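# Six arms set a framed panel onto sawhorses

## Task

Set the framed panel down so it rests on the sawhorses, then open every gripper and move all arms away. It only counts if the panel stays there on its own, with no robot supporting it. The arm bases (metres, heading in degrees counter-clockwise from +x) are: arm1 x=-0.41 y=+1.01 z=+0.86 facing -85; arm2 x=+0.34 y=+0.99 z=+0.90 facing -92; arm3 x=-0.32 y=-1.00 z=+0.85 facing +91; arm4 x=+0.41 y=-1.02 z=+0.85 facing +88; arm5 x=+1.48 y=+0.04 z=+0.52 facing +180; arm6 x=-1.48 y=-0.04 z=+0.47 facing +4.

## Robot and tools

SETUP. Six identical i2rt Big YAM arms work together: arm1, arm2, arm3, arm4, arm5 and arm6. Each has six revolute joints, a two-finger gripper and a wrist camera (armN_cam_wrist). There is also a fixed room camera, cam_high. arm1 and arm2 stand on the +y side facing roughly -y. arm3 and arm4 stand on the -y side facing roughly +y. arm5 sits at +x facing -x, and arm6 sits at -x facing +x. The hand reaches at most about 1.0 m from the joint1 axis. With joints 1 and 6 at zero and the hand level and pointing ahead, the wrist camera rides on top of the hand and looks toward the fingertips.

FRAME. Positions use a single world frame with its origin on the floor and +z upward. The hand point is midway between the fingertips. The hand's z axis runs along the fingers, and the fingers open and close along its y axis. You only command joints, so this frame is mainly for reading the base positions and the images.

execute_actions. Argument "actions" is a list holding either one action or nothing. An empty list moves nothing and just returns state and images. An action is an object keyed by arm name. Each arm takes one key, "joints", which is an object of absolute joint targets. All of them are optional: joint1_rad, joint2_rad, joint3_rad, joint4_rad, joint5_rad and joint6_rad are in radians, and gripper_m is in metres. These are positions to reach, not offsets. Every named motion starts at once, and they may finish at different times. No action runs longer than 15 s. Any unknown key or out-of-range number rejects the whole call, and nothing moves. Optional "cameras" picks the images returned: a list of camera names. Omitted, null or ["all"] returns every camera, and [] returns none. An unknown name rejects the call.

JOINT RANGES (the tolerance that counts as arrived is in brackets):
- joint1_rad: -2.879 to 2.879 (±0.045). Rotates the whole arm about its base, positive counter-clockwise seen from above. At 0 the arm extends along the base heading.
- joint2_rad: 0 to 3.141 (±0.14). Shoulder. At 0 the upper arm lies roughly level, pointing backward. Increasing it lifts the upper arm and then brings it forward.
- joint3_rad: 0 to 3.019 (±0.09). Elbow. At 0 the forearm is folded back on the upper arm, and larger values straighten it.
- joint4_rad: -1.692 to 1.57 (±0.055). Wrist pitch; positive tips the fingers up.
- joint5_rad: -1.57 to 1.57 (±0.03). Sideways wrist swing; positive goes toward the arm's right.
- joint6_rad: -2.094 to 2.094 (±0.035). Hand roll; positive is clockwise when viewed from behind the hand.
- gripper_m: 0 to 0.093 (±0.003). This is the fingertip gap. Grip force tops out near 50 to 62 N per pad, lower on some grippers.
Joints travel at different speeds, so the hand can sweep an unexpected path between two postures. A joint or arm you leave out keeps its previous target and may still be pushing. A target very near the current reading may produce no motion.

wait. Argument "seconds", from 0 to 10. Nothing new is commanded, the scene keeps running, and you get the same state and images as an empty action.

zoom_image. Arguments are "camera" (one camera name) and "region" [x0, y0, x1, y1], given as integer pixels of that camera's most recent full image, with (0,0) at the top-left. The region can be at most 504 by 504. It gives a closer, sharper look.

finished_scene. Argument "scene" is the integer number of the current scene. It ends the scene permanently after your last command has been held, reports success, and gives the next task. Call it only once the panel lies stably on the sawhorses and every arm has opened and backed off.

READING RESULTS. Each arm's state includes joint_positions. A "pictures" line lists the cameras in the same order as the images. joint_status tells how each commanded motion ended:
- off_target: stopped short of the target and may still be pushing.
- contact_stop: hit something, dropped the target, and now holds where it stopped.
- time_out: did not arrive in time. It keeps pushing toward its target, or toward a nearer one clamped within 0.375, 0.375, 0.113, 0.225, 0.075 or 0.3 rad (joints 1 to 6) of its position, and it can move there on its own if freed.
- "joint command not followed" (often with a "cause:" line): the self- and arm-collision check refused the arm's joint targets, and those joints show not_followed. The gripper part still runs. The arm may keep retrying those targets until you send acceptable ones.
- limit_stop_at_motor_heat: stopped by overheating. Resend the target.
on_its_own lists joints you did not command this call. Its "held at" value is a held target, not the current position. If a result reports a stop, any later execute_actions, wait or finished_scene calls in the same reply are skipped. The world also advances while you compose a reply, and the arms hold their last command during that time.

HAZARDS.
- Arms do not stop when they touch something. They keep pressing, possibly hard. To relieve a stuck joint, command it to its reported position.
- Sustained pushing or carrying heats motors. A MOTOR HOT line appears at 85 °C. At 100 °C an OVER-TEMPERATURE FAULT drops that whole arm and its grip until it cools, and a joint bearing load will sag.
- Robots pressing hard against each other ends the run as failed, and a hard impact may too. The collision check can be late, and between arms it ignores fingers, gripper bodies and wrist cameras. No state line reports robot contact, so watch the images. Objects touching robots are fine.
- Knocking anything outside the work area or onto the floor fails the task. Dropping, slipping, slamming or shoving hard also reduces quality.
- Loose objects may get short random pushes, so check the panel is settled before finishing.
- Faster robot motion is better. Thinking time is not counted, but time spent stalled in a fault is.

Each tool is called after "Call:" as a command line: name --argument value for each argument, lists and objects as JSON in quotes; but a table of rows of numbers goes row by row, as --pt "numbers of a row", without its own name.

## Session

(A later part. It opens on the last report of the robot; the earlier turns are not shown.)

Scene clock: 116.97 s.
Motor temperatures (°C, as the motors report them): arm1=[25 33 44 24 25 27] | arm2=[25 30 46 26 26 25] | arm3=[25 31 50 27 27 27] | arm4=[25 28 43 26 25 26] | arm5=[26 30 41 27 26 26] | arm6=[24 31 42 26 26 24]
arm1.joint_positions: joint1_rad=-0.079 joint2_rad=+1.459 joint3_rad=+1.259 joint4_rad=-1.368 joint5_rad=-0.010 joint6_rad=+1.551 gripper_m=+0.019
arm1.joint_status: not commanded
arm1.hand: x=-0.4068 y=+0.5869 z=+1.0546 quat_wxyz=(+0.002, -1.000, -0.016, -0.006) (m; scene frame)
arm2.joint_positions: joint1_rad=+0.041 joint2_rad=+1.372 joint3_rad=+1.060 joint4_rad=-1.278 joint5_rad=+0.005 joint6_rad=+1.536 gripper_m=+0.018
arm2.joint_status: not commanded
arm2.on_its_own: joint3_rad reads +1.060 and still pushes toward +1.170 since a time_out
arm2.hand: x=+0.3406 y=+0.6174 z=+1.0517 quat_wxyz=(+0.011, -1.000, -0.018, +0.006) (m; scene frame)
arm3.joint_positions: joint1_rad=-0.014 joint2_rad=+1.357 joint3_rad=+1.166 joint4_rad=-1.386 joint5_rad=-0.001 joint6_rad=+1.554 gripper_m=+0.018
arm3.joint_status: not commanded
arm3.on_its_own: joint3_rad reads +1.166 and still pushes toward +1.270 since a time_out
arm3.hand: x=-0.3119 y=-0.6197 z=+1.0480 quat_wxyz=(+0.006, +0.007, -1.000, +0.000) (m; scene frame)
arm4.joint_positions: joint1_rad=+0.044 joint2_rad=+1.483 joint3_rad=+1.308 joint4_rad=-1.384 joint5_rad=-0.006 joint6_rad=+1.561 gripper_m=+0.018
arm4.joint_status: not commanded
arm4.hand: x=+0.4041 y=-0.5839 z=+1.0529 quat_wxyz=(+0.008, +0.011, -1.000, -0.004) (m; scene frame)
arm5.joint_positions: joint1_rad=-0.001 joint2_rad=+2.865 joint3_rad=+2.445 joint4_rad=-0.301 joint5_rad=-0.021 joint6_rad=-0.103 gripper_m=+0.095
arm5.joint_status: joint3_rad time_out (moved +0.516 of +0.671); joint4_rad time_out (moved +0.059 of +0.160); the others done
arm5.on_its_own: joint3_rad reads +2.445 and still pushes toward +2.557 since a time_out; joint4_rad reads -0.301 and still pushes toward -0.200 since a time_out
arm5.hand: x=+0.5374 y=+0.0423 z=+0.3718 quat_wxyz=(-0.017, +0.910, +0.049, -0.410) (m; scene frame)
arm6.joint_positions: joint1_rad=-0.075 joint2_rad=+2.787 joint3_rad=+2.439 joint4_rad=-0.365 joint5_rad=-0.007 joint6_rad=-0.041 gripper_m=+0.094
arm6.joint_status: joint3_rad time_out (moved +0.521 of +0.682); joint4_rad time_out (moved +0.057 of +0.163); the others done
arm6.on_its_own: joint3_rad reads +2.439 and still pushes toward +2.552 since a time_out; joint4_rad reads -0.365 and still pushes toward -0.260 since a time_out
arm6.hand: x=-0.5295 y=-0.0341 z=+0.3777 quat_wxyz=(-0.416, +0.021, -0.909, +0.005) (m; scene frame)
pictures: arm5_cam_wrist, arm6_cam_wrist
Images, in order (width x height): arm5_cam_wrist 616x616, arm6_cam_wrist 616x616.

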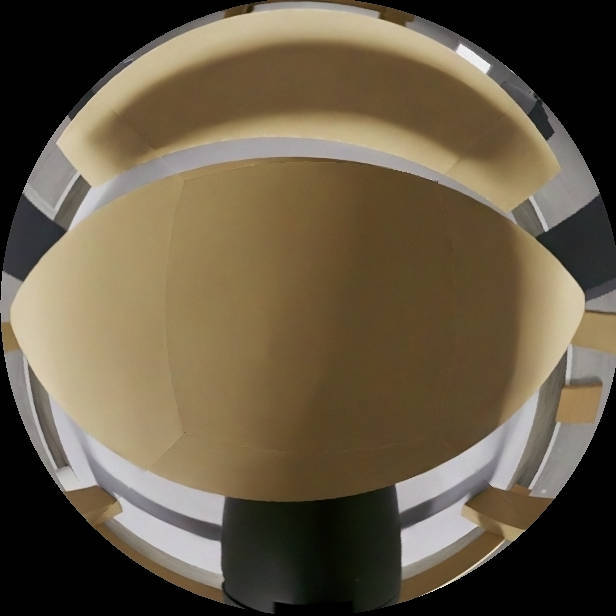

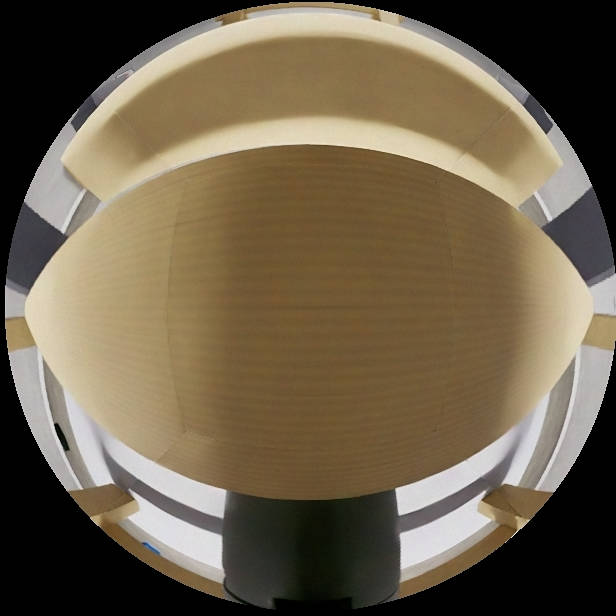

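Call:
execute_actions --actions '[{"arm5":{"joints":{"joint2_rad":2.72,"joint3_rad":2.4,"joint4_rad":-0.85}},"arm6":{"joints":{"joint2_rad":2.65,"joint3_rad":2.4,"joint4_rad":-0.92}}}]' --cameras '[]'

Call:
execute_actions --actions '[{"arm5":{"joints":{"joint2_rad":2.1,"joint3_rad":1.5,"joint4_rad":-0.5}},"arm6":{"joints":{"joint2_rad":2.0,"joint3_rad":1.5,"joint4_rad":-0.6}}}]' --cameras '[]'

Call:
execute_actions --actions '[{"arm5":{"joints":{"joint2_rad":1.7,"joint3_rad":0.5,"joint4_rad":0.8}},"arm6":{"joints":{"joint2_rad":1.5,"joint3_rad":0.48,"joint4_rad":0.65}}}]' --cameras '[]'

Call:
execute_actions --actions '[{"arm5":{"joints":{"joint2_rad":2.3,"joint3_rad":0.56,"joint4_rad":1.2}},"arm6":{"joints":{"joint2_rad":2.08,"joint3_rad":0.5,"joint4_rad":1.05}}}]' --cameras '["arm5_cam_wrist","arm6_cam_wrist"]'

Scene clock: 131.97 s.
Motor temperatures (°C, as the motors report them): arm1=[25 33 45 24 25 27] | arm2=[25 30 47 26 26 25] | arm3=[25 31 52 27 27 27] | arm4=[25 28 44 26 25 26] | arm5=[26 32 43 27 26 27] | arm6=[24 34 44 26 26 24]
arm1.joint_positions: joint1_rad=-0.079 joint2_rad=+1.459 joint3_rad=+1.259 joint4_rad=-1.368 joint5_rad=-0.010 joint6_rad=+1.551 gripper_m=+0.019
arm1.joint_status: not commanded
arm1.hand: x=-0.4068 y=+0.5869 z=+1.0546 quat_wxyz=(+0.002, -1.000, -0.016, -0.006) (m; scene frame)
arm2.joint_positions: joint1_rad=+0.041 joint2_rad=+1.372 joint3_rad=+1.060 joint4_rad=-1.278 joint5_rad=+0.005 joint6_rad=+1.536 gripper_m=+0.018
arm2.joint_status: not commanded
arm2.on_its_own: joint3_rad reads +1.060 and still pushes toward +1.170 since a time_out
arm2.hand: x=+0.3406 y=+0.6174 z=+1.0517 quat_wxyz=(+0.011, -1.000, -0.018, +0.006) (m; scene frame)
arm3.joint_positions: joint1_rad=-0.014 joint2_rad=+1.357 joint3_rad=+1.166 joint4_rad=-1.386 joint5_rad=-0.001 joint6_rad=+1.554 gripper_m=+0.018
arm3.joint_status: not commanded
arm3.on_its_own: joint3_rad reads +1.166 and still pushes toward +1.270 since a time_out
arm3.hand: x=-0.3119 y=-0.6197 z=+1.0480 quat_wxyz=(+0.006, +0.007, -1.000, +0.000) (m; scene frame)
arm4.joint_positions: joint1_rad=+0.044 joint2_rad=+1.483 joint3_rad=+1.308 joint4_rad=-1.384 joint5_rad=-0.006 joint6_rad=+1.561 gripper_m=+0.018
arm4.joint_status: not commanded
arm4.hand: x=+0.4041 y=-0.5839 z=+1.0529 quat_wxyz=(+0.008, +0.011, -1.000, -0.004) (m; scene frame)
arm5.joint_positions: joint1_rad=+0.000 joint2_rad=+2.711 joint3_rad=+2.394 joint4_rad=-0.841 joint5_rad=-0.002 joint6_rad=-0.016 gripper_m=+0.095
arm5.joint_status: all done
arm5.hand: x=+0.6194 y=+0.0440 z=+0.4047 quat_wxyz=(-0.006, +0.979, +0.005, -0.204) (m; scene frame)
arm6.joint_positions: joint1_rad=-0.075 joint2_rad=+2.650 joint3_rad=+2.393 joint4_rad=-0.911 joint5_rad=-0.004 joint6_rad=-0.014 gripper_m=+0.094
arm6.joint_status: all done
arm6.hand: x=-0.6214 y=-0.0348 z=+0.3971 quat_wxyz=(-0.200, +0.009, -0.980, +0.000) (m; scene frame)
pictures: none
No camera images: the call's "cameras" was empty. Leave "cameras" out to get every camera's image.

Scene clock: 133.73 s.
Motor temperatures (°C, as the motors report them): arm1=[25 33 45 24 25 27] | arm2=[25 30 47 26 26 25] | arm3=[25 31 52 27 27 27] | arm4=[25 28 44 26 25 26] | arm5=[26 32 42 27 26 27] | arm6=[24 34 43 26 26 24]
arm1.joint_positions: joint1_rad=-0.079 joint2_rad=+1.459 joint3_rad=+1.259 joint4_rad=-1.368 joint5_rad=-0.010 joint6_rad=+1.551 gripper_m=+0.019
arm1.joint_status: not commanded
arm1.hand: x=-0.4068 y=+0.5869 z=+1.0546 quat_wxyz=(+0.002, -1.000, -0.016, -0.006) (m; scene frame)
arm2.joint_positions: joint1_rad=+0.041 joint2_rad=+1.372 joint3_rad=+1.060 joint4_rad=-1.278 joint5_rad=+0.005 joint6_rad=+1.536 gripper_m=+0.018
arm2.joint_status: not commanded
arm2.on_its_own: joint3_rad reads +1.060 and still pushes toward +1.170 since a time_out
arm2.hand: x=+0.3406 y=+0.6174 z=+1.0517 quat_wxyz=(+0.011, -1.000, -0.018, +0.006) (m; scene frame)
arm3.joint_positions: joint1_rad=-0.014 joint2_rad=+1.357 joint3_rad=+1.166 joint4_rad=-1.386 joint5_rad=-0.001 joint6_rad=+1.554 gripper_m=+0.018
arm3.joint_status: not commanded
arm3.on_its_own: joint3_rad reads +1.166 and still pushes toward +1.270 since a time_out
arm3.hand: x=-0.3119 y=-0.6197 z=+1.0480 quat_wxyz=(+0.006, +0.007, -1.000, +0.000) (m; scene frame)
arm4.joint_positions: joint1_rad=+0.044 joint2_rad=+1.483 joint3_rad=+1.308 joint4_rad=-1.384 joint5_rad=-0.006 joint6_rad=+1.561 gripper_m=+0.018
arm4.joint_status: not commanded
arm4.hand: x=+0.4041 y=-0.5839 z=+1.0529 quat_wxyz=(+0.008, +0.011, -1.000, -0.004) (m; scene frame)
arm5.joint_positions: joint1_rad=+0.000 joint2_rad=+2.118 joint3_rad=+1.486 joint4_rad=-0.505 joint5_rad=-0.002 joint6_rad=-0.016 gripper_m=+0.095
arm5.joint_status: all done
arm5.hand: x=+0.7868 y=+0.0419 z=+0.4917 quat_wxyz=(-0.006, +0.977, +0.005, -0.213) (m; scene frame)
arm6.joint_positions: joint1_rad=-0.075 joint2_rad=+2.017 joint3_rad=+1.484 joint4_rad=-0.608 joint5_rad=-0.004 joint6_rad=-0.014 gripper_m=+0.094
arm6.joint_status: all done
arm6.hand: x=-0.7969 y=-0.0350 z=+0.4961 quat_wxyz=(-0.213, +0.009, -0.977, +0.000) (m; scene frame)
pictures: none
No camera images: the call's "cameras" was empty. Leave "cameras" out to get every camera's image.

Scene clock: 135.43 s.
Motor temperatures (°C, as the motors report them): arm1=[25 33 45 24 25 27] | arm2=[25 30 47 26 26 25] | arm3=[25 31 52 27 27 27] | arm4=[25 28 44 26 25 26] | arm5=[26 31 42 27 26 27] | arm6=[24 33 42 26 26 24]
arm1.joint_positions: joint1_rad=-0.079 joint2_rad=+1.459 joint3_rad=+1.259 joint4_rad=-1.368 joint5_rad=-0.010 joint6_rad=+1.551 gripper_m=+0.019
arm1.joint_status: not commanded
arm1.hand: x=-0.4068 y=+0.5869 z=+1.0546 quat_wxyz=(+0.002, -1.000, -0.016, -0.006) (m; scene frame)
arm2.joint_positions: joint1_rad=+0.041 joint2_rad=+1.372 joint3_rad=+1.060 joint4_rad=-1.278 joint5_rad=+0.005 joint6_rad=+1.536 gripper_m=+0.018
arm2.joint_status: not commanded
arm2.on_its_own: joint3_rad reads +1.060 and still pushes toward +1.170 since a time_out
arm2.hand: x=+0.3406 y=+0.6174 z=+1.0517 quat_wxyz=(+0.011, -1.000, -0.018, +0.006) (m; scene frame)
arm3.joint_positions: joint1_rad=-0.014 joint2_rad=+1.357 joint3_rad=+1.166 joint4_rad=-1.386 joint5_rad=-0.001 joint6_rad=+1.554 gripper_m=+0.018
arm3.joint_status: not commanded
arm3.on_its_own: joint3_rad reads +1.166 and still pushes toward +1.270 since a time_out
arm3.hand: x=-0.3119 y=-0.6197 z=+1.0480 quat_wxyz=(+0.006, +0.007, -1.000, +0.000) (m; scene frame)
arm4.joint_positions: joint1_rad=+0.044 joint2_rad=+1.483 joint3_rad=+1.308 joint4_rad=-1.384 joint5_rad=-0.006 joint6_rad=+1.561 gripper_m=+0.018
arm4.joint_status: not commanded
arm4.hand: x=+0.4041 y=-0.5839 z=+1.0529 quat_wxyz=(+0.008, +0.011, -1.000, -0.004) (m; scene frame)
arm5.joint_positions: joint1_rad=+0.000 joint2_rad=+1.710 joint3_rad=+0.498 joint4_rad=+0.781 joint5_rad=-0.002 joint6_rad=-0.016 gripper_m=+0.095
arm5.joint_status: all done
arm5.hand: x=+0.9758 y=+0.0398 z=+0.5583 quat_wxyz=(-0.009, +0.843, +0.006, -0.538) (m; scene frame)
arm6.joint_positions: joint1_rad=-0.075 joint2_rad=+1.502 joint3_rad=+0.475 joint4_rad=+0.629 joint5_rad=-0.004 joint6_rad=-0.014 gripper_m=+0.094
arm6.joint_status: all done
arm6.hand: x=-0.9872 y=-0.0354 z=+0.5614 quat_wxyz=(-0.553, +0.008, -0.833, +0.002) (m; scene frame)
pictures: none
No camera images: the call's "cameras" was empty. Leave "cameras" out to get every camera's image.

Scene clock: 138.07 s.
Motor temperatures (°C, as the motors report them): arm1=[25 33 45 24 25 27] | arm2=[25 30 47 26 26 25] | arm3=[25 31 52 27 27 27] | arm4=[25 28 45 26 25 26] | arm5=[26 31 40 27 26 26] | arm6=[24 33 41 26 26 24]
arm1.joint_positions: joint1_rad=-0.079 joint2_rad=+1.459 joint3_rad=+1.259 joint4_rad=-1.368 joint5_rad=-0.010 joint6_rad=+1.551 gripper_m=+0.019
arm1.joint_status: not commanded
arm1.hand: x=-0.4068 y=+0.5869 z=+1.0546 quat_wxyz=(+0.002, -1.000, -0.016, -0.006) (m; scene frame)
arm2.joint_positions: joint1_rad=+0.041 joint2_rad=+1.372 joint3_rad=+1.060 joint4_rad=-1.278 joint5_rad=+0.005 joint6_rad=+1.536 gripper_m=+0.018
arm2.joint_status: not commanded
arm2.on_its_own: joint3_rad reads +1.060 and still pushes toward +1.170 since a time_out
arm2.hand: x=+0.3406 y=+0.6174 z=+1.0517 quat_wxyz=(+0.011, -1.000, -0.018, +0.006) (m; scene frame)
arm3.joint_positions: joint1_rad=-0.014 joint2_rad=+1.357 joint3_rad=+1.166 joint4_rad=-1.386 joint5_rad=-0.001 joint6_rad=+1.554 gripper_m=+0.018
arm3.joint_status: not commanded
arm3.on_its_own: joint3_rad reads +1.166 and still pushes toward +1.270 since a time_out
arm3.hand: x=-0.3119 y=-0.6197 z=+1.0480 quat_wxyz=(+0.006, +0.007, -1.000, +0.000) (m; scene frame)
arm4.joint_positions: joint1_rad=+0.044 joint2_rad=+1.483 joint3_rad=+1.308 joint4_rad=-1.384 joint5_rad=-0.006 joint6_rad=+1.561 gripper_m=+0.018
arm4.joint_status: not commanded
arm4.hand: x=+0.4041 y=-0.5839 z=+1.0529 quat_wxyz=(+0.008, +0.011, -1.000, -0.004) (m; scene frame)
arm5.joint_positions: joint1_rad=-0.001 joint2_rad=+2.160 joint3_rad=+0.572 joint4_rad=+1.296 joint5_rad=-0.003 joint6_rad=+0.017 gripper_m=+0.095
arm5.joint_status: joint2_rad time_out (moved +0.450 of +0.590); joint4_rad time_out (moved +0.515 of +0.419); the others done
arm5.on_its_own: joint2_rad reads +2.160 and still pushes toward +2.300 since a time_out; joint4_rad reads +1.296 and still pushes toward +1.200 since a time_out
arm5.hand: x=+0.9572 y=+0.0409 z=+0.4779 quat_wxyz=(+0.000, +0.803, -0.007, -0.596) (m; scene frame)
arm6.joint_positions: joint1_rad=-0.075 joint2_rad=+2.080 joint3_rad=+0.487 joint4_rad=+1.030 joint5_rad=-0.004 joint6_rad=-0.014 gripper_m=+0.094
arm6.joint_status: all done
arm6.hand: x=-1.0096 y=-0.0357 z=+0.3858 quat_wxyz=(-0.483, +0.009, -0.876, +0.001) (m; scene frame)
pictures: arm5_cam_wrist, arm6_cam_wrist
Images, in order (width x height): arm5_cam_wrist 616x616, arm6_cam_wrist 616x616.

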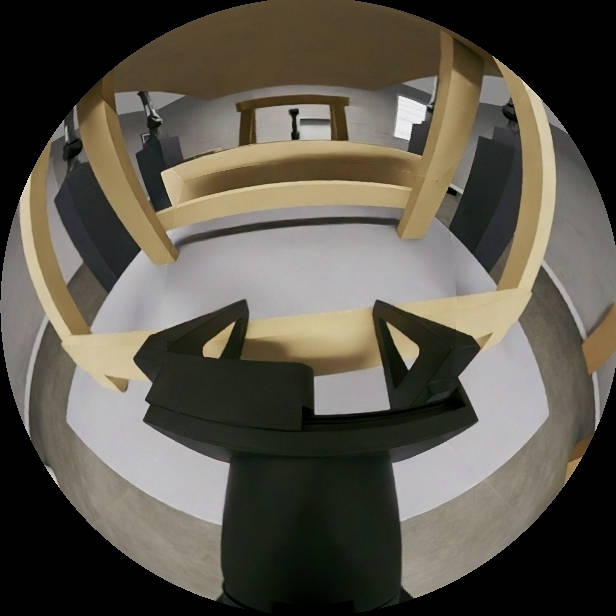

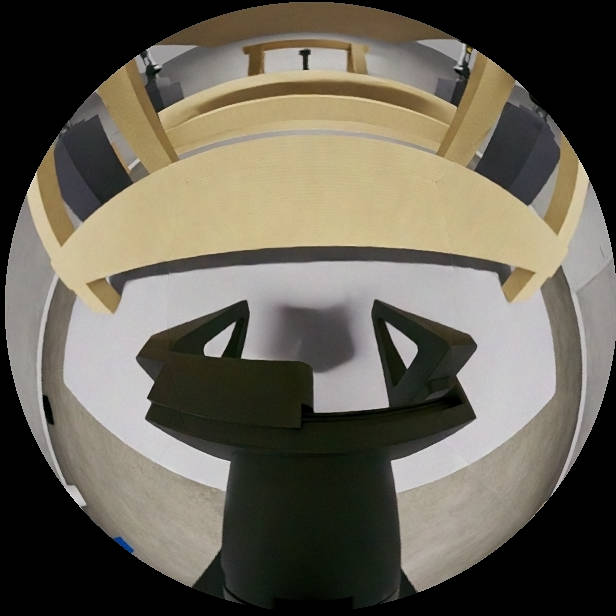

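Call:
execute_actions --actions '[{"arm5":{"joints":{"joint2_rad":2.36,"joint3_rad":0.53,"joint4_rad":1.565}},"arm6":{"joints":{"joint2_rad":2.28,"joint3_rad":0.53,"joint4_rad":1.565}}}]' --cameras '[]'

Call:
execute_actions --actions '[{"arm5":{"joints":{"joint2_rad":2.38,"joint3_rad":0.95,"joint4_rad":1.45}},"arm6":{"joints":{"joint2_rad":2.27,"joint3_rad":0.92,"joint4_rad":1.4}}}]' --cameras '["arm5_cam_wrist","arm6_cam_wrist"]'

Scene clock: 150.10 s.
Motor temperatures (°C, as the motors report them): arm1=[25 33 46 24 25 27] | arm2=[25 30 48 26 26 25] | arm3=[25 31 53 27 27 27] | arm4=[25 28 45 26 25 26] | arm5=[26 29 36 27 26 26] | arm6=[24 31 36 25 26 24]
arm1.joint_positions: joint1_rad=-0.079 joint2_rad=+1.459 joint3_rad=+1.259 joint4_rad=-1.368 joint5_rad=-0.010 joint6_rad=+1.551 gripper_m=+0.019
arm1.joint_status: not commanded
arm1.hand: x=-0.4068 y=+0.5869 z=+1.0546 quat_wxyz=(+0.002, -1.000, -0.016, -0.006) (m; scene frame)
arm2.joint_positions: joint1_rad=+0.041 joint2_rad=+1.372 joint3_rad=+1.060 joint4_rad=-1.278 joint5_rad=+0.005 joint6_rad=+1.536 gripper_m=+0.018
arm2.joint_status: not commanded
arm2.on_its_own: joint3_rad reads +1.060 and still pushes toward +1.170 since a time_out
arm2.hand: x=+0.3406 y=+0.6174 z=+1.0517 quat_wxyz=(+0.011, -1.000, -0.018, +0.006) (m; scene frame)
arm3.joint_positions: joint1_rad=-0.014 joint2_rad=+1.357 joint3_rad=+1.166 joint4_rad=-1.386 joint5_rad=-0.001 joint6_rad=+1.554 gripper_m=+0.018
arm3.joint_status: not commanded
arm3.on_its_own: joint3_rad reads +1.166 and still pushes toward +1.270 since a time_out
arm3.hand: x=-0.3119 y=-0.6197 z=+1.0480 quat_wxyz=(+0.006, +0.007, -1.000, +0.000) (m; scene frame)
arm4.joint_positions: joint1_rad=+0.044 joint2_rad=+1.483 joint3_rad=+1.308 joint4_rad=-1.384 joint5_rad=-0.006 joint6_rad=+1.561 gripper_m=+0.018
arm4.joint_status: not commanded
arm4.hand: x=+0.4041 y=-0.5839 z=+1.0529 quat_wxyz=(+0.008, +0.011, -1.000, -0.004) (m; scene frame)
arm5.joint_positions: joint1_rad=-0.001 joint2_rad=+2.285 joint3_rad=+0.562 joint4_rad=+1.559 joint5_rad=-0.002 joint6_rad=+0.042 gripper_m=+0.095
arm5.joint_status: all done
joint sent to its limit — the command would take arm5.joint4_rad past its upper limit, so that joint was sent only as far as its limit.
arm5.hand: x=+0.9690 y=+0.0410 z=+0.4772 quat_wxyz=(+0.008, +0.763, -0.016, -0.646) (m; scene frame)
arm6.joint_positions: joint1_rad=-0.075 joint2_rad=+2.289 joint3_rad=+0.530 joint4_rad=+1.535 joint5_rad=-0.004 joint6_rad=-0.014 gripper_m=+0.094
arm6.joint_status: all done
arm6.hand: x=-0.9843 y=-0.0356 z=+0.4121 quat_wxyz=(-0.624, +0.008, -0.781, +0.002) (m; scene frame)
pictures: none
No camera images: the call's "cameras" was empty. Leave "cameras" out to get every camera's image.

Scene clock: 152.60 s.
Motor temperatures (°C, as the motors report them): arm1=[25 33 46 24 25 27] | arm2=[25 30 48 26 26 25] | arm3=[25 31 53 27 27 27] | arm4=[25 28 45 26 25 26] | arm5=[26 29 37 27 26 26] | arm6=[24 32 36 25 26 24]
arm1.joint_positions: joint1_rad=-0.079 joint2_rad=+1.459 joint3_rad=+1.259 joint4_rad=-1.368 joint5_rad=-0.010 joint6_rad=+1.551 gripper_m=+0.019
arm1.joint_status: not commanded
arm1.hand: x=-0.4068 y=+0.5869 z=+1.0546 quat_wxyz=(+0.002, -1.000, -0.016, -0.006) (m; scene frame)
arm2.joint_positions: joint1_rad=+0.041 joint2_rad=+1.372 joint3_rad=+1.060 joint4_rad=-1.278 joint5_rad=+0.005 joint6_rad=+1.536 gripper_m=+0.018
arm2.joint_status: not commanded
arm2.on_its_own: joint3_rad reads +1.060 and still pushes toward +1.170 since a time_out
arm2.hand: x=+0.3406 y=+0.6174 z=+1.0517 quat_wxyz=(+0.011, -1.000, -0.018, +0.006) (m; scene frame)
arm3.joint_positions: joint1_rad=-0.014 joint2_rad=+1.357 joint3_rad=+1.166 joint4_rad=-1.386 joint5_rad=-0.001 joint6_rad=+1.554 gripper_m=+0.018
arm3.joint_status: not commanded
arm3.on_its_own: joint3_rad reads +1.166 and still pushes toward +1.270 since a time_out
arm3.hand: x=-0.3119 y=-0.6197 z=+1.0480 quat_wxyz=(+0.006, +0.007, -1.000, +0.000) (m; scene frame)
arm4.joint_positions: joint1_rad=+0.044 joint2_rad=+1.483 joint3_rad=+1.308 joint4_rad=-1.384 joint5_rad=-0.006 joint6_rad=+1.561 gripper_m=+0.018
arm4.joint_status: not commanded
arm4.hand: x=+0.4041 y=-0.5839 z=+1.0529 quat_wxyz=(+0.008, +0.011, -1.000, -0.004) (m; scene frame)
arm5.joint_positions: joint1_rad=+0.005 joint2_rad=+2.292 joint3_rad=+0.587 joint4_rad=+1.557 joint5_rad=+0.018 joint6_rad=+0.068 gripper_m=+0.095
arm5.joint_status: joint3_rad time_out (moved +0.024 of +0.388); joint4_rad time_out (moved -0.003 of -0.109); the others done
arm5.on_its_own: joint3_rad reads +0.587 and still pushes toward +0.704 since a time_out (your +0.950 is given up); joint4_rad reads +1.557 and still pushes toward +1.450 since a time_out
arm5.hand: x=+0.9603 y=+0.0416 z=+0.4779 quat_wxyz=(+0.011, +0.758, -0.030, -0.651) (m; scene frame)
arm6.joint_positions: joint1_rad=-0.075 joint2_rad=+2.381 joint3_rad=+0.791 joint4_rad=+1.334 joint5_rad=-0.003 joint6_rad=-0.026 gripper_m=+0.094
arm6.joint_status: joint3_rad time_out (moved +0.261 of +0.390); joint4_rad time_out (moved -0.202 of -0.135); the others done
arm6.on_its_own: joint3_rad reads +0.791 and still pushes toward +0.904 since a time_out; joint4_rad reads +1.334 and still pushes toward +1.400 since a time_out
arm6.hand: x=-0.9012 y=-0.0357 z=+0.3690 quat_wxyz=(-0.611, +0.013, -0.791, +0.007) (m; scene frame)
pictures: arm5_cam_wrist, arm6_cam_wrist
Images, in order (width x height): arm5_cam_wrist 616x616, arm6_cam_wrist 616x616.

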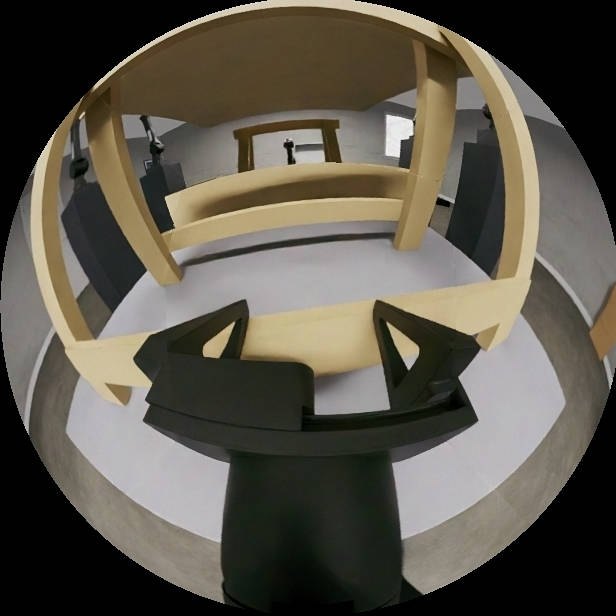

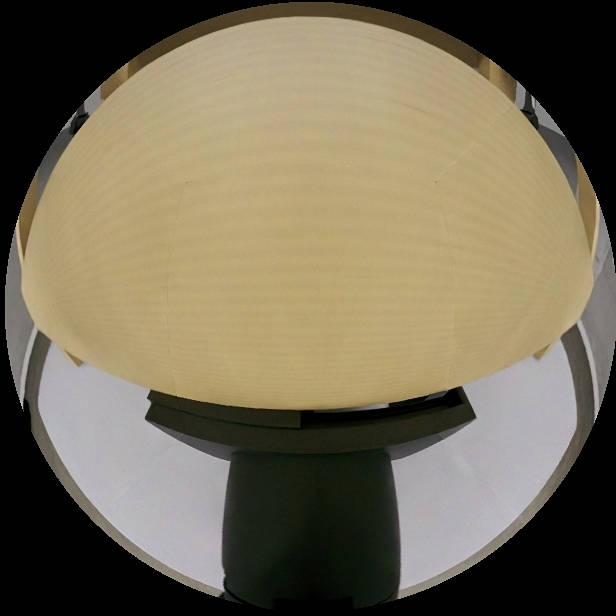

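Call:
execute_actions --actions '[{"arm5":{"joints":{"joint1_rad":0.1,"joint2_rad":2.2,"joint3_rad":0.4,"joint4_rad":1.45}},"arm6":{"joints":{"joint2_rad":2.36,"joint3_rad":1.3,"joint4_rad":1.3}}}]' --cameras '["arm5_cam_wrist","arm6_cam_wrist"]'

Scene clock: 159.17 s.
Motor temperatures (°C, as the motors report them): arm1=[25 33 47 24 25 27] | arm2=[25 30 48 26 26 25] | arm3=[25 31 54 27 27 27] | arm4=[25 28 46 26 25 26] | arm5=[26 28 36 26 26 26] | arm6=[24 32 38 25 26 24]
arm1.joint_positions: joint1_rad=-0.079 joint2_rad=+1.459 joint3_rad=+1.259 joint4_rad=-1.368 joint5_rad=-0.010 joint6_rad=+1.551 gripper_m=+0.019
arm1.joint_status: not commanded
arm1.hand: x=-0.4068 y=+0.5869 z=+1.0546 quat_wxyz=(+0.002, -1.000, -0.016, -0.006) (m; scene frame)
arm2.joint_positions: joint1_rad=+0.041 joint2_rad=+1.372 joint3_rad=+1.060 joint4_rad=-1.278 joint5_rad=+0.005 joint6_rad=+1.536 gripper_m=+0.018
arm2.joint_status: not commanded
arm2.on_its_own: joint3_rad reads +1.060 and still pushes toward +1.170 since a time_out
arm2.hand: x=+0.3406 y=+0.6174 z=+1.0517 quat_wxyz=(+0.011, -1.000, -0.018, +0.006) (m; scene frame)
arm3.joint_positions: joint1_rad=-0.014 joint2_rad=+1.357 joint3_rad=+1.166 joint4_rad=-1.386 joint5_rad=-0.001 joint6_rad=+1.554 gripper_m=+0.018
arm3.joint_status: not commanded
arm3.on_its_own: joint3_rad reads +1.166 and still pushes toward +1.270 since a time_out
arm3.hand: x=-0.3119 y=-0.6197 z=+1.0480 quat_wxyz=(+0.006, +0.007, -1.000, +0.000) (m; scene frame)
arm4.joint_positions: joint1_rad=+0.044 joint2_rad=+1.483 joint3_rad=+1.308 joint4_rad=-1.384 joint5_rad=-0.006 joint6_rad=+1.561 gripper_m=+0.018
arm4.joint_status: not commanded
arm4.hand: x=+0.4041 y=-0.5839 z=+1.0529 quat_wxyz=(+0.008, +0.011, -1.000, -0.004) (m; scene frame)
arm5.joint_positions: joint1_rad=+0.108 joint2_rad=+2.207 joint3_rad=+0.397 joint4_rad=+1.456 joint5_rad=+0.000 joint6_rad=+0.016 gripper_m=+0.095
arm5.joint_status: all done
arm5.hand: x=+1.0356 y=-0.0074 z=+0.4610 quat_wxyz=(+0.030, +0.821, +0.037, -0.569) (m; scene frame)
arm6.joint_positions: joint1_rad=-0.074 joint2_rad=+2.397 joint3_rad=+0.803 joint4_rad=+1.354 joint5_rad=-0.003 joint6_rad=-0.024 gripper_m=+0.094
arm6.joint_status: joint3_rad time_out (moved +0.012 of +0.509); the others done
arm6.on_its_own: joint3_rad reads +0.803 and still pushes toward +0.920 since a time_out (your +1.300 is given up)
arm6.hand: x=-0.8984 y=-0.0355 z=+0.3678 quat_wxyz=(-0.617, +0.012, -0.786, +0.006) (m; scene frame)
pictures: arm5_cam_wrist, arm6_cam_wrist
Images, in order (width x height): arm5_cam_wrist 616x616, arm6_cam_wrist 616x616.

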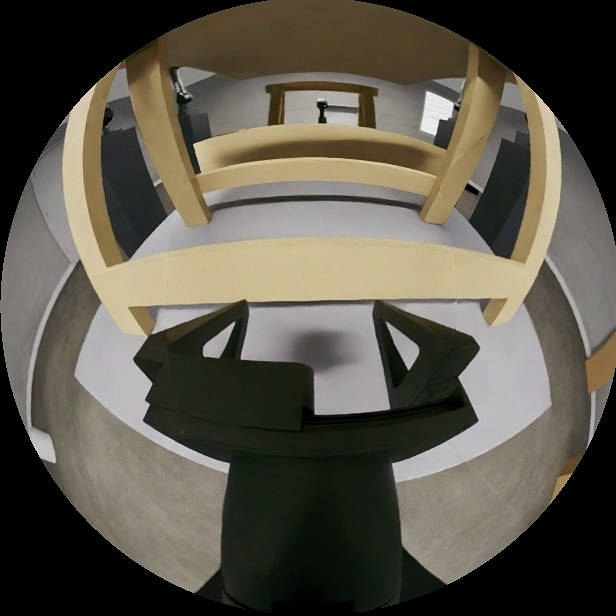

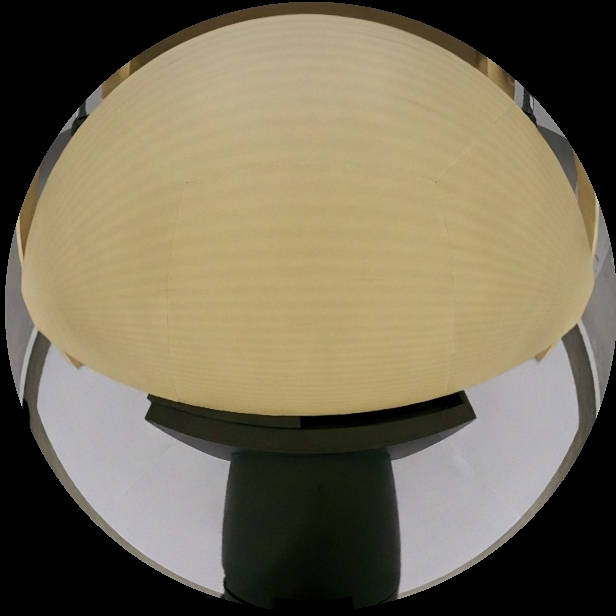

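Call:
execute_actions --actions '[{"arm5":{"joints":{"joint2_rad":2.4,"joint3_rad":0.62,"joint4_rad":1.55}},"arm6":{"joints":{"joint2_rad":2.55,"joint3_rad":1.4,"joint4_rad":1.55}}}]' --cameras '["arm5_cam_wrist","arm6_cam_wrist"]'

Scene clock: 168.47 s.
Motor temperatures (°C, as the motors report them): arm1=[25 33 47 24 25 27] | arm2=[25 30 49 26 26 25] | arm3=[25 31 55 27 27 27] | arm4=[25 29 46 26 25 26] | arm5=[26 28 34 26 26 26] | arm6=[24 33 39 25 26 24]
arm1.joint_positions: joint1_rad=-0.079 joint2_rad=+1.459 joint3_rad=+1.259 joint4_rad=-1.368 joint5_rad=-0.010 joint6_rad=+1.551 gripper_m=+0.019
arm1.joint_status: not commanded
arm1.hand: x=-0.4068 y=+0.5869 z=+1.0546 quat_wxyz=(+0.002, -1.000, -0.016, -0.006) (m; scene frame)
arm2.joint_positions: joint1_rad=+0.041 joint2_rad=+1.372 joint3_rad=+1.060 joint4_rad=-1.278 joint5_rad=+0.005 joint6_rad=+1.536 gripper_m=+0.018
arm2.joint_status: not commanded
arm2.on_its_own: joint3_rad reads +1.060 and still pushes toward +1.170 since a time_out
arm2.hand: x=+0.3406 y=+0.6174 z=+1.0517 quat_wxyz=(+0.011, -1.000, -0.018, +0.006) (m; scene frame)
arm3.joint_positions: joint1_rad=-0.014 joint2_rad=+1.357 joint3_rad=+1.166 joint4_rad=-1.386 joint5_rad=-0.001 joint6_rad=+1.554 gripper_m=+0.018
arm3.joint_status: not commanded
arm3.on_its_own: joint3_rad reads +1.166 and still pushes toward +1.270 since a time_out
arm3.hand: x=-0.3119 y=-0.6197 z=+1.0480 quat_wxyz=(+0.006, +0.007, -1.000, +0.000) (m; scene frame)
arm4.joint_positions: joint1_rad=+0.044 joint2_rad=+1.483 joint3_rad=+1.308 joint4_rad=-1.384 joint5_rad=-0.006 joint6_rad=+1.561 gripper_m=+0.018
arm4.joint_status: not commanded
arm4.hand: x=+0.4041 y=-0.5839 z=+1.0529 quat_wxyz=(+0.008, +0.011, -1.000, -0.004) (m; scene frame)
arm5.joint_positions: joint1_rad=+0.106 joint2_rad=+2.391 joint3_rad=+0.569 joint4_rad=+1.553 joint5_rad=-0.010 joint6_rad=+0.020 gripper_m=+0.095
arm5.joint_status: all done
arm5.hand: x=+0.9904 y=-0.0120 z=+0.4261 quat_wxyz=(+0.036, +0.796, +0.037, -0.603) (m; scene frame)
arm6.joint_positions: joint1_rad=-0.074 joint2_rad=+2.615 joint3_rad=+1.229 joint4_rad=+1.571 joint5_rad=-0.003 joint6_rad=-0.016 gripper_m=+0.094
arm6.joint_status: joint3_rad time_out (moved +0.426 of +0.597); the others done
arm6.on_its_own: joint3_rad reads +1.229 and still pushes toward +1.341 since a time_out
arm6.hand: x=-0.7797 y=-0.0351 z=+0.4025 quat_wxyz=(-0.769, +0.008, -0.639, +0.005) (m; scene frame)
pictures: arm5_cam_wrist, arm6_cam_wrist
Images, in order (width x height): arm5_cam_wrist 616x616, arm6_cam_wrist 616x616.

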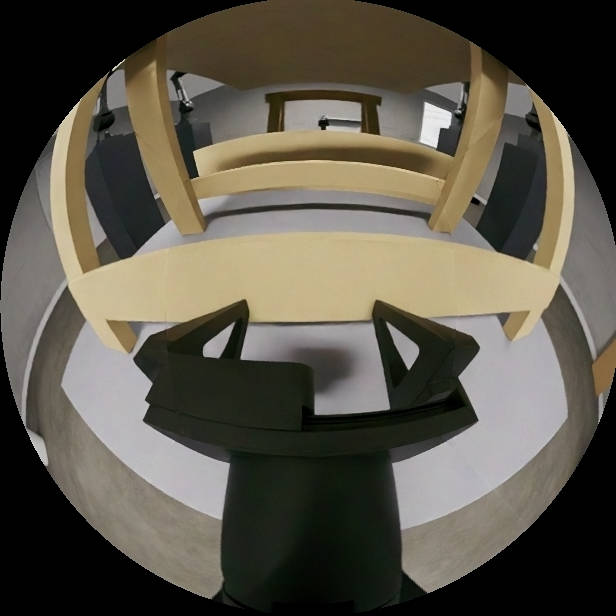

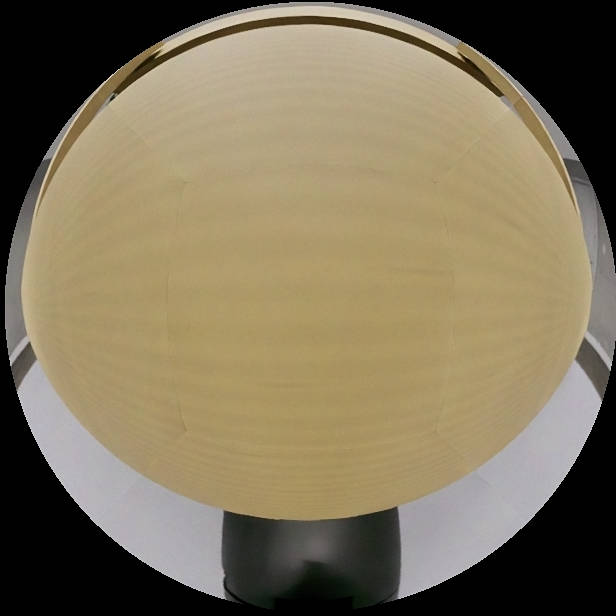

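Moving.

Call:
execute_actions --actions '[{"arm5":{"joints":{"joint2_rad":2.55,"joint3_rad":1.0,"joint4_rad":1.4}},"arm6":{"joints":{"joint2_rad":2.68,"joint3_rad":1.85,"joint4_rad":1.15}}}]' --cameras '["arm5_cam_wrist"]'

Scene clock: 174.73 s.
Motor temperatures (°C, as the motors report them): arm1=[25 34 48 24 26 27] | arm2=[25 30 49 26 26 25] | arm3=[25 31 55 27 27 27] | arm4=[25 29 47 26 25 26] | arm5=[26 29 34 26 26 26] | arm6=[24 34 40 25 26 24]
arm1.joint_positions: joint1_rad=-0.079 joint2_rad=+1.459 joint3_rad=+1.259 joint4_rad=-1.368 joint5_rad=-0.010 joint6_rad=+1.551 gripper_m=+0.019
arm1.joint_status: not commanded
arm1.hand: x=-0.4068 y=+0.5869 z=+1.0546 quat_wxyz=(+0.002, -1.000, -0.016, -0.006) (m; scene frame)
arm2.joint_positions: joint1_rad=+0.041 joint2_rad=+1.372 joint3_rad=+1.060 joint4_rad=-1.278 joint5_rad=+0.005 joint6_rad=+1.536 gripper_m=+0.018
arm2.joint_status: not commanded
arm2.on_its_own: joint3_rad reads +1.060 and still pushes toward +1.170 since a time_out
arm2.hand: x=+0.3406 y=+0.6174 z=+1.0517 quat_wxyz=(+0.011, -1.000, -0.018, +0.006) (m; scene frame)
arm3.joint_positions: joint1_rad=-0.014 joint2_rad=+1.357 joint3_rad=+1.166 joint4_rad=-1.386 joint5_rad=-0.001 joint6_rad=+1.554 gripper_m=+0.018
arm3.joint_status: not commanded
arm3.on_its_own: joint3_rad reads +1.166 and still pushes toward +1.270 since a time_out
arm3.hand: x=-0.3119 y=-0.6197 z=+1.0480 quat_wxyz=(+0.006, +0.007, -1.000, +0.000) (m; scene frame)
arm4.joint_positions: joint1_rad=+0.044 joint2_rad=+1.483 joint3_rad=+1.308 joint4_rad=-1.384 joint5_rad=-0.006 joint6_rad=+1.561 gripper_m=+0.018
arm4.joint_status: not commanded
arm4.hand: x=+0.4041 y=-0.5839 z=+1.0529 quat_wxyz=(+0.008, +0.011, -1.000, -0.004) (m; scene frame)
arm5.joint_positions: joint1_rad=+0.105 joint2_rad=+2.577 joint3_rad=+0.873 joint4_rad=+1.436 joint5_rad=-0.002 joint6_rad=+0.016 gripper_m=+0.095
arm5.joint_status: joint3_rad time_out (moved +0.304 of +0.431); the others done
arm5.on_its_own: joint3_rad reads +0.873 and still pushes toward +0.986 since a time_out
arm5.hand: x=+0.9136 y=-0.0175 z=+0.3540 quat_wxyz=(+0.032, +0.796, +0.036, -0.604) (m; scene frame)
arm6.joint_positions: joint1_rad=-0.074 joint2_rad=+2.736 joint3_rad=+1.700 joint4_rad=+1.227 joint5_rad=-0.003 joint6_rad=-0.014 gripper_m=+0.094
arm6.joint_status: joint3_rad time_out (moved +0.472 of +0.621); joint4_rad time_out (moved -0.344 of -0.421); the others done
arm6.on_its_own: joint3_rad reads +1.700 and still pushes toward +1.813 since a time_out; joint4_rad reads +1.227 and still pushes toward +1.150 since a time_out
arm6.hand: x=-0.6420 y=-0.0347 z=+0.4063 quat_wxyz=(-0.771, +0.007, -0.636, +0.004) (m; scene frame)
pictures: arm5_cam_wrist
Images, in order (width x height): arm5_cam_wrist 616x616.

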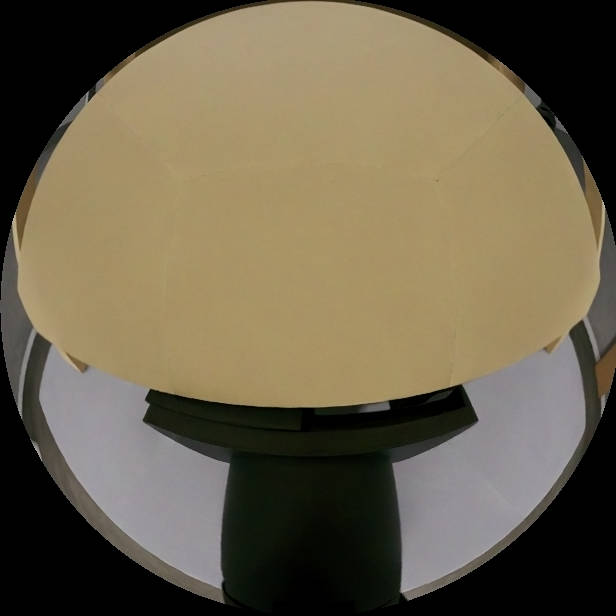

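Call:
execute_actions --actions '[{"arm5":{"joints":{"joint2_rad":2.68,"joint3_rad":1.5,"joint4_rad":1.55}},"arm6":{"joints":{"joint2_rad":2.8,"joint3_rad":2.2,"joint4_rad":0.85}}}]' --cameras '[]'

Scene clock: 182.90 s.
Motor temperatures (°C, as the motors report them): arm1=[25 34 48 24 26 27] | arm2=[25 30 50 26 26 25] | arm3=[25 32 56 27 27 27] | arm4=[25 29 47 26 25 26] | arm5=[26 29 36 26 26 26] | arm6=[24 35 42 25 26 24]
arm1.joint_positions: joint1_rad=-0.079 joint2_rad=+1.459 joint3_rad=+1.259 joint4_rad=-1.368 joint5_rad=-0.010 joint6_rad=+1.551 gripper_m=+0.019
arm1.joint_status: not commanded
arm1.hand: x=-0.4068 y=+0.5869 z=+1.0546 quat_wxyz=(+0.002, -1.000, -0.016, -0.006) (m; scene frame)
arm2.joint_positions: joint1_rad=+0.041 joint2_rad=+1.372 joint3_rad=+1.060 joint4_rad=-1.278 joint5_rad=+0.005 joint6_rad=+1.536 gripper_m=+0.018
arm2.joint_status: not commanded
arm2.on_its_own: joint3_rad reads +1.060 and still pushes toward +1.170 since a time_out
arm2.hand: x=+0.3406 y=+0.6174 z=+1.0517 quat_wxyz=(+0.011, -1.000, -0.018, +0.006) (m; scene frame)
arm3.joint_positions: joint1_rad=-0.014 joint2_rad=+1.357 joint3_rad=+1.166 joint4_rad=-1.386 joint5_rad=-0.001 joint6_rad=+1.554 gripper_m=+0.018
arm3.joint_status: not commanded
arm3.on_its_own: joint3_rad reads +1.166 and still pushes toward +1.270 since a time_out
arm3.hand: x=-0.3119 y=-0.6197 z=+1.0480 quat_wxyz=(+0.006, +0.007, -1.000, +0.000) (m; scene frame)
arm4.joint_positions: joint1_rad=+0.044 joint2_rad=+1.483 joint3_rad=+1.308 joint4_rad=-1.384 joint5_rad=-0.006 joint6_rad=+1.561 gripper_m=+0.018
arm4.joint_status: not commanded
arm4.hand: x=+0.4041 y=-0.5839 z=+1.0529 quat_wxyz=(+0.008, +0.011, -1.000, -0.004) (m; scene frame)
arm5.joint_positions: joint1_rad=+0.117 joint2_rad=+2.765 joint3_rad=+1.368 joint4_rad=+1.559 joint5_rad=+0.000 joint6_rad=-0.008 gripper_m=+0.095
arm5.joint_status: joint3_rad time_out (moved +0.495 of +0.627); the others done
arm5.on_its_own: joint3_rad reads +1.368 and still pushes toward +1.481 since a time_out
arm5.hand: x=+0.7717 y=-0.0398 z=+0.3914 quat_wxyz=(+0.036, +0.648, +0.041, -0.760) (m; scene frame)
arm6.joint_positions: joint1_rad=-0.070 joint2_rad=+2.849 joint3_rad=+2.048 joint4_rad=+0.940 joint5_rad=-0.002 joint6_rad=-0.012 gripper_m=+0.094
arm6.joint_status: joint3_rad time_out (moved +0.347 of +0.500); joint4_rad time_out (moved -0.287 of -0.377); the others done
arm6.on_its_own: joint3_rad reads +2.048 and still pushes toward +2.160 since a time_out; joint4_rad reads +0.940 and still pushes toward +0.850 since a time_out
arm6.hand: x=-0.5617 y=-0.0305 z=+0.4045 quat_wxyz=(-0.754, +0.008, -0.657, +0.002) (m; scene frame)
pictures: none
No camera images: the call's "cameras" was empty. Leave "cameras" out to get every camera's image.

Call:
execute_actions --actions '[{"arm5":{"joints":{"joint1_rad":0.07,"joint2_rad":2.88,"joint3_rad":2.25,"joint4_rad":0.9}},"arm6":{"joints":{"joint2_rad":2.7,"joint3_rad":1.5,"joint4_rad":1.2}}}]' --cameras '[]'

Scene clock: 189.50 s.
Motor temperatures (°C, as the motors report them): arm1=[25 34 48 24 26 27] | arm2=[25 31 50 26 26 25] | arm3=[25 32 56 27 27 27] | arm4=[25 29 47 26 25 26] | arm5=[26 31 38 26 26 26] | arm6=[24 36 41 25 25 24]
arm1.joint_positions: joint1_rad=-0.079 joint2_rad=+1.459 joint3_rad=+1.259 joint4_rad=-1.368 joint5_rad=-0.010 joint6_rad=+1.551 gripper_m=+0.019
arm1.joint_status: not commanded
arm1.hand: x=-0.4068 y=+0.5869 z=+1.0546 quat_wxyz=(+0.002, -1.000, -0.016, -0.006) (m; scene frame)
arm2.joint_positions: joint1_rad=+0.041 joint2_rad=+1.372 joint3_rad=+1.060 joint4_rad=-1.278 joint5_rad=+0.005 joint6_rad=+1.536 gripper_m=+0.018
arm2.joint_status: not commanded
arm2.on_its_own: joint3_rad reads +1.060 and still pushes toward +1.170 since a time_out
arm2.hand: x=+0.3406 y=+0.6174 z=+1.0517 quat_wxyz=(+0.011, -1.000, -0.018, +0.006) (m; scene frame)
arm3.joint_positions: joint1_rad=-0.014 joint2_rad=+1.357 joint3_rad=+1.166 joint4_rad=-1.386 joint5_rad=-0.001 joint6_rad=+1.554 gripper_m=+0.018
arm3.joint_status: not commanded
arm3.on_its_own: joint3_rad reads +1.166 and still pushes toward +1.270 since a time_out
arm3.hand: x=-0.3119 y=-0.6197 z=+1.0480 quat_wxyz=(+0.006, +0.007, -1.000, +0.000) (m; scene frame)
arm4.joint_positions: joint1_rad=+0.044 joint2_rad=+1.483 joint3_rad=+1.308 joint4_rad=-1.384 joint5_rad=-0.006 joint6_rad=+1.561 gripper_m=+0.018
arm4.joint_status: not commanded
arm4.hand: x=+0.4041 y=-0.5839 z=+1.0529 quat_wxyz=(+0.008, +0.011, -1.000, -0.004) (m; scene frame)
arm5.joint_positions: joint1_rad=+0.117 joint2_rad=+2.962 joint3_rad=+2.124 joint4_rad=+0.940 joint5_rad=-0.006 joint6_rad=-0.027 gripper_m=+0.095
arm5.joint_status: joint1_rad time_out (moved +0.000 of -0.047); joint3_rad time_out (moved +0.755 of +0.882); the others done
arm5.on_its_own: joint1_rad reads +0.117 and still pushes toward +0.070 since a time_out; joint3_rad reads +2.124 and still pushes toward +2.236 since a time_out
arm5.hand: x=+0.5741 y=-0.0628 z=+0.3930 quat_wxyz=(+0.030, +0.670, +0.051, -0.740) (m; scene frame)
arm6.joint_positions: joint1_rad=-0.070 joint2_rad=+2.705 joint3_rad=+1.514 joint4_rad=+1.195 joint5_rad=-0.002 joint6_rad=-0.013 gripper_m=+0.094
arm6.joint_status: all done
arm6.hand: x=-0.6935 y=-0.0315 z=+0.3466 quat_wxyz=(-0.709, +0.008, -0.705, +0.002) (m; scene frame)
pictures: none
No camera images: the call's "cameras" was empty. Leave "cameras" out to get every camera's image.

Call:
execute_actions --actions '[{"arm5":{"joints":{"joint1_rad":0.117,"joint2_rad":2.8,"joint3_rad":1.55,"joint4_rad":1.25}},"arm6":{"joints":{"joint2_rad":2.3,"joint3_rad":0.8,"joint4_rad":1.45}},"arm1":{"joints":{"joint2_rad":1.44,"joint3_rad":1.25,"joint4_rad":-1.29}},"arm2":{"joints":{"joint2_rad":1.38,"joint3_rad":1.08,"joint4_rad":-1.19}},"arm3":{"joints":{"joint2_rad":1.36,"joint3_rad":1.18,"joint4_rad":-1.3}},"arm4":{"joints":{"joint2_rad":1.47,"joint3_rad":1.3,"joint4_rad":-1.31}}}]' --cameras '[]'

Call:
execute_actions --actions '[{"arm5":{"joints":{"joint2_rad":2.4,"joint3_rad":0.85,"joint4_rad":1.5}},"arm1":{"joints":{"joint2_rad":1.5,"joint3_rad":1.16,"joint4_rad":-1.24}},"arm2":{"joints":{"joint2_rad":1.445,"joint3_rad":0.98,"joint4_rad":-1.13}},"arm3":{"joints":{"joint2_rad":1.42,"joint3_rad":1.1,"joint4_rad":-1.25}},"arm4":{"joints":{"joint2_rad":1.535,"joint3_rad":1.23,"joint4_rad":-1.26}}}]' --cameras '["arm5_cam_wrist","arm6_cam_wrist"]'

Scene clock: 202.33 s.
Motor temperatures (°C, as the motors report them): arm1=[25 34 49 24 26 27] | arm2=[25 31 50 26 26 25] | arm3=[25 32 56 27 27 27] | arm4=[25 29 47 26 25 26] | arm5=[26 33 40 26 26 26] | arm6=[24 35 37 25 25 24]
arm1.joint_positions: joint1_rad=-0.079 joint2_rad=+1.498 joint3_rad=+1.193 joint4_rad=-1.285 joint5_rad=-0.007 joint6_rad=+1.551 gripper_m=+0.019
arm1.joint_status: all done
arm1.hand: x=-0.4074 y=+0.5876 z=+1.0146 quat_wxyz=(+0.013, -1.000, -0.016, -0.004) (m; scene frame)
arm2.joint_positions: joint1_rad=+0.041 joint2_rad=+1.431 joint3_rad=+0.998 joint4_rad=-1.183 joint5_rad=+0.008 joint6_rad=+1.531 gripper_m=+0.019
arm2.joint_status: all done
arm2.hand: x=+0.3398 y=+0.6175 z=+1.0087 quat_wxyz=(+0.024, -0.999, -0.021, +0.007) (m; scene frame)
arm3.joint_positions: joint1_rad=-0.014 joint2_rad=+1.412 joint3_rad=+1.111 joint4_rad=-1.310 joint5_rad=-0.001 joint6_rad=+1.554 gripper_m=+0.018
arm3.joint_status: all done
arm3.hand: x=-0.3125 y=-0.6171 z=+1.0079 quat_wxyz=(+0.006, +0.007, -1.000, +0.017) (m; scene frame)
arm4.joint_positions: joint1_rad=+0.044 joint2_rad=+1.532 joint3_rad=+1.244 joint4_rad=-1.295 joint5_rad=-0.007 joint6_rad=+1.561 gripper_m=+0.018
arm4.joint_status: all done
arm4.hand: x=+0.4035 y=-0.5810 z=+1.0091 quat_wxyz=(+0.009, +0.011, -1.000, +0.008) (m; scene frame)
arm5.joint_positions: joint1_rad=+0.119 joint2_rad=+2.782 joint3_rad=+1.644 joint4_rad=+1.166 joint5_rad=-0.044 joint6_rad=+0.001 gripper_m=+0.095
arm5.joint_status: joint3_rad time_out (moved -0.480 of -0.574); joint4_rad time_out (moved +0.226 of +0.310); the others done
arm5.on_its_own: joint3_rad reads +1.644 and still pushes toward +1.550 since a time_out; joint4_rad reads +1.166 and still pushes toward +1.250 since a time_out
arm5.hand: x=+0.6753 y=-0.0591 z=+0.3806 quat_wxyz=(+0.053, +0.697, +0.057, -0.713) (m; scene frame)
arm6.joint_positions: joint1_rad=-0.070 joint2_rad=+2.302 joint3_rad=+0.794 joint4_rad=+1.443 joint5_rad=-0.002 joint6_rad=-0.013 gripper_m=+0.094
arm6.joint_status: all done
arm6.hand: x=-0.8805 y=-0.0328 z=+0.4403 quat_wxyz=(-0.683, +0.009, -0.730, +0.002) (m; scene frame)
pictures: none
No camera images: the call's "cameras" was empty. Leave "cameras" out to get every camera's image.

not run: a stop came earlier in this reply.

Arm5's tip is caught beneath the bar; dip it.

Call:
execute_actions --actions '[{"arm5":{"joints":{"joint2_rad":2.74,"joint3_rad":1.4,"joint4_rad":1.15}},"arm1":{"joints":{"joint2_rad":1.5,"joint3_rad":1.16,"joint4_rad":-1.24}},"arm2":{"joints":{"joint2_rad":1.445,"joint3_rad":0.98,"joint4_rad":-1.13}},"arm3":{"joints":{"joint2_rad":1.42,"joint3_rad":1.1,"joint4_rad":-1.25}},"arm4":{"joints":{"joint2_rad":1.535,"joint3_rad":1.23,"joint4_rad":-1.26}}}]' --cameras '["arm5_cam_wrist","arm6_cam_wrist"]'

Scene clock: 209.30 s.
Motor temperatures (°C, as the motors report them): arm1=[25 34 47 24 26 27] | arm2=[25 30 48 26 27 25] | arm3=[25 32 54 27 27 27] | arm4=[25 29 46 26 25 26] | arm5=[26 32 37 27 27 26] | arm6=[24 34 35 25 25 24]
arm1.joint_positions: joint1_rad=-0.078 joint2_rad=+1.511 joint3_rad=+1.154 joint4_rad=-1.234 joint5_rad=-0.010 joint6_rad=+1.551 gripper_m=+0.019
arm1.joint_status: all done
arm1.hand: x=-0.4063 y=+0.5896 z=+0.9952 quat_wxyz=(+0.014, -1.000, -0.017, -0.006) (m; scene frame)
arm2.joint_positions: joint1_rad=+0.042 joint2_rad=+1.439 joint3_rad=+0.965 joint4_rad=-1.133 joint5_rad=+0.004 joint6_rad=+1.532 gripper_m=+0.019
arm2.joint_status: all done
arm2.hand: x=+0.3411 y=+0.6197 z=+0.9941 quat_wxyz=(+0.020, -1.000, -0.021, +0.005) (m; scene frame)
arm3.joint_positions: joint1_rad=-0.014 joint2_rad=+1.421 joint3_rad=+1.084 joint4_rad=-1.271 joint5_rad=+0.002 joint6_rad=+1.554 gripper_m=+0.018
arm3.joint_status: all done
arm3.hand: x=-0.3120 y=-0.6171 z=+0.9945 quat_wxyz=(+0.004, +0.007, -1.000, +0.016) (m; scene frame)
arm4.joint_positions: joint1_rad=+0.044 joint2_rad=+1.534 joint3_rad=+1.224 joint4_rad=-1.265 joint5_rad=-0.004 joint6_rad=+1.561 gripper_m=+0.018
arm4.joint_status: all done
arm4.hand: x=+0.4039 y=-0.5812 z=+1.0005 quat_wxyz=(+0.007, +0.011, -1.000, +0.005) (m; scene frame)
arm5.joint_positions: joint1_rad=+0.118 joint2_rad=+2.726 joint3_rad=+1.571 joint4_rad=+1.077 joint5_rad=-0.059 joint6_rad=+0.004 gripper_m=+0.095
arm5.joint_status: joint3_rad time_out (moved -0.072 of -0.244); joint4_rad time_out (moved -0.089 of -0.016); the others done
arm5.on_its_own: joint3_rad reads +1.571 and still pushes toward +1.458 since a time_out; joint4_rad reads +1.077 and still pushes toward +1.150 since a time_out
arm5.hand: x=+0.6865 y=-0.0600 z=+0.3733 quat_wxyz=(+0.057, +0.733, +0.062, -0.675) (m; scene frame)
arm6.joint_positions: joint1_rad=-0.070 joint2_rad=+2.302 joint3_rad=+0.794 joint4_rad=+1.443 joint5_rad=-0.002 joint6_rad=-0.013 gripper_m=+0.094
arm6.joint_status: not commanded
arm6.hand: x=-0.8805 y=-0.0328 z=+0.4403 quat_wxyz=(-0.683, +0.009, -0.730, +0.002) (m; scene frame)
pictures: arm5_cam_wrist, arm6_cam_wrist
Images, in order (width x height): arm5_cam_wrist 616x616, arm6_cam_wrist 616x616.

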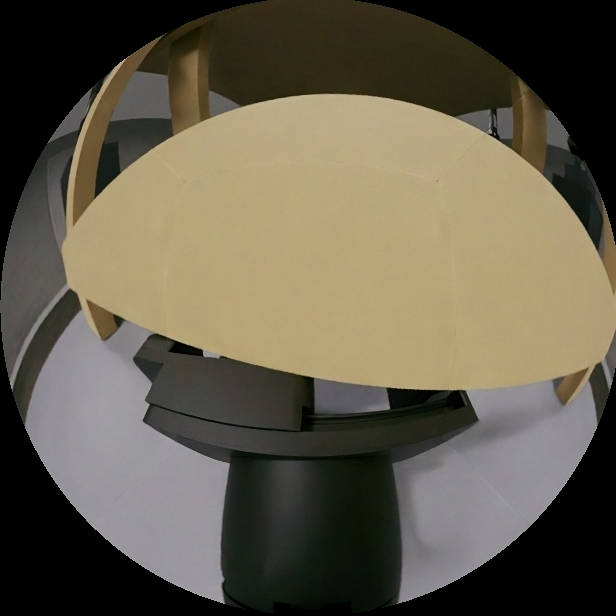

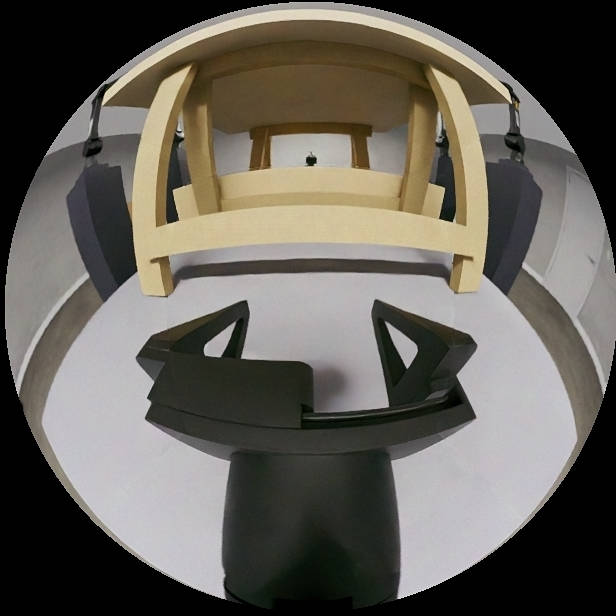

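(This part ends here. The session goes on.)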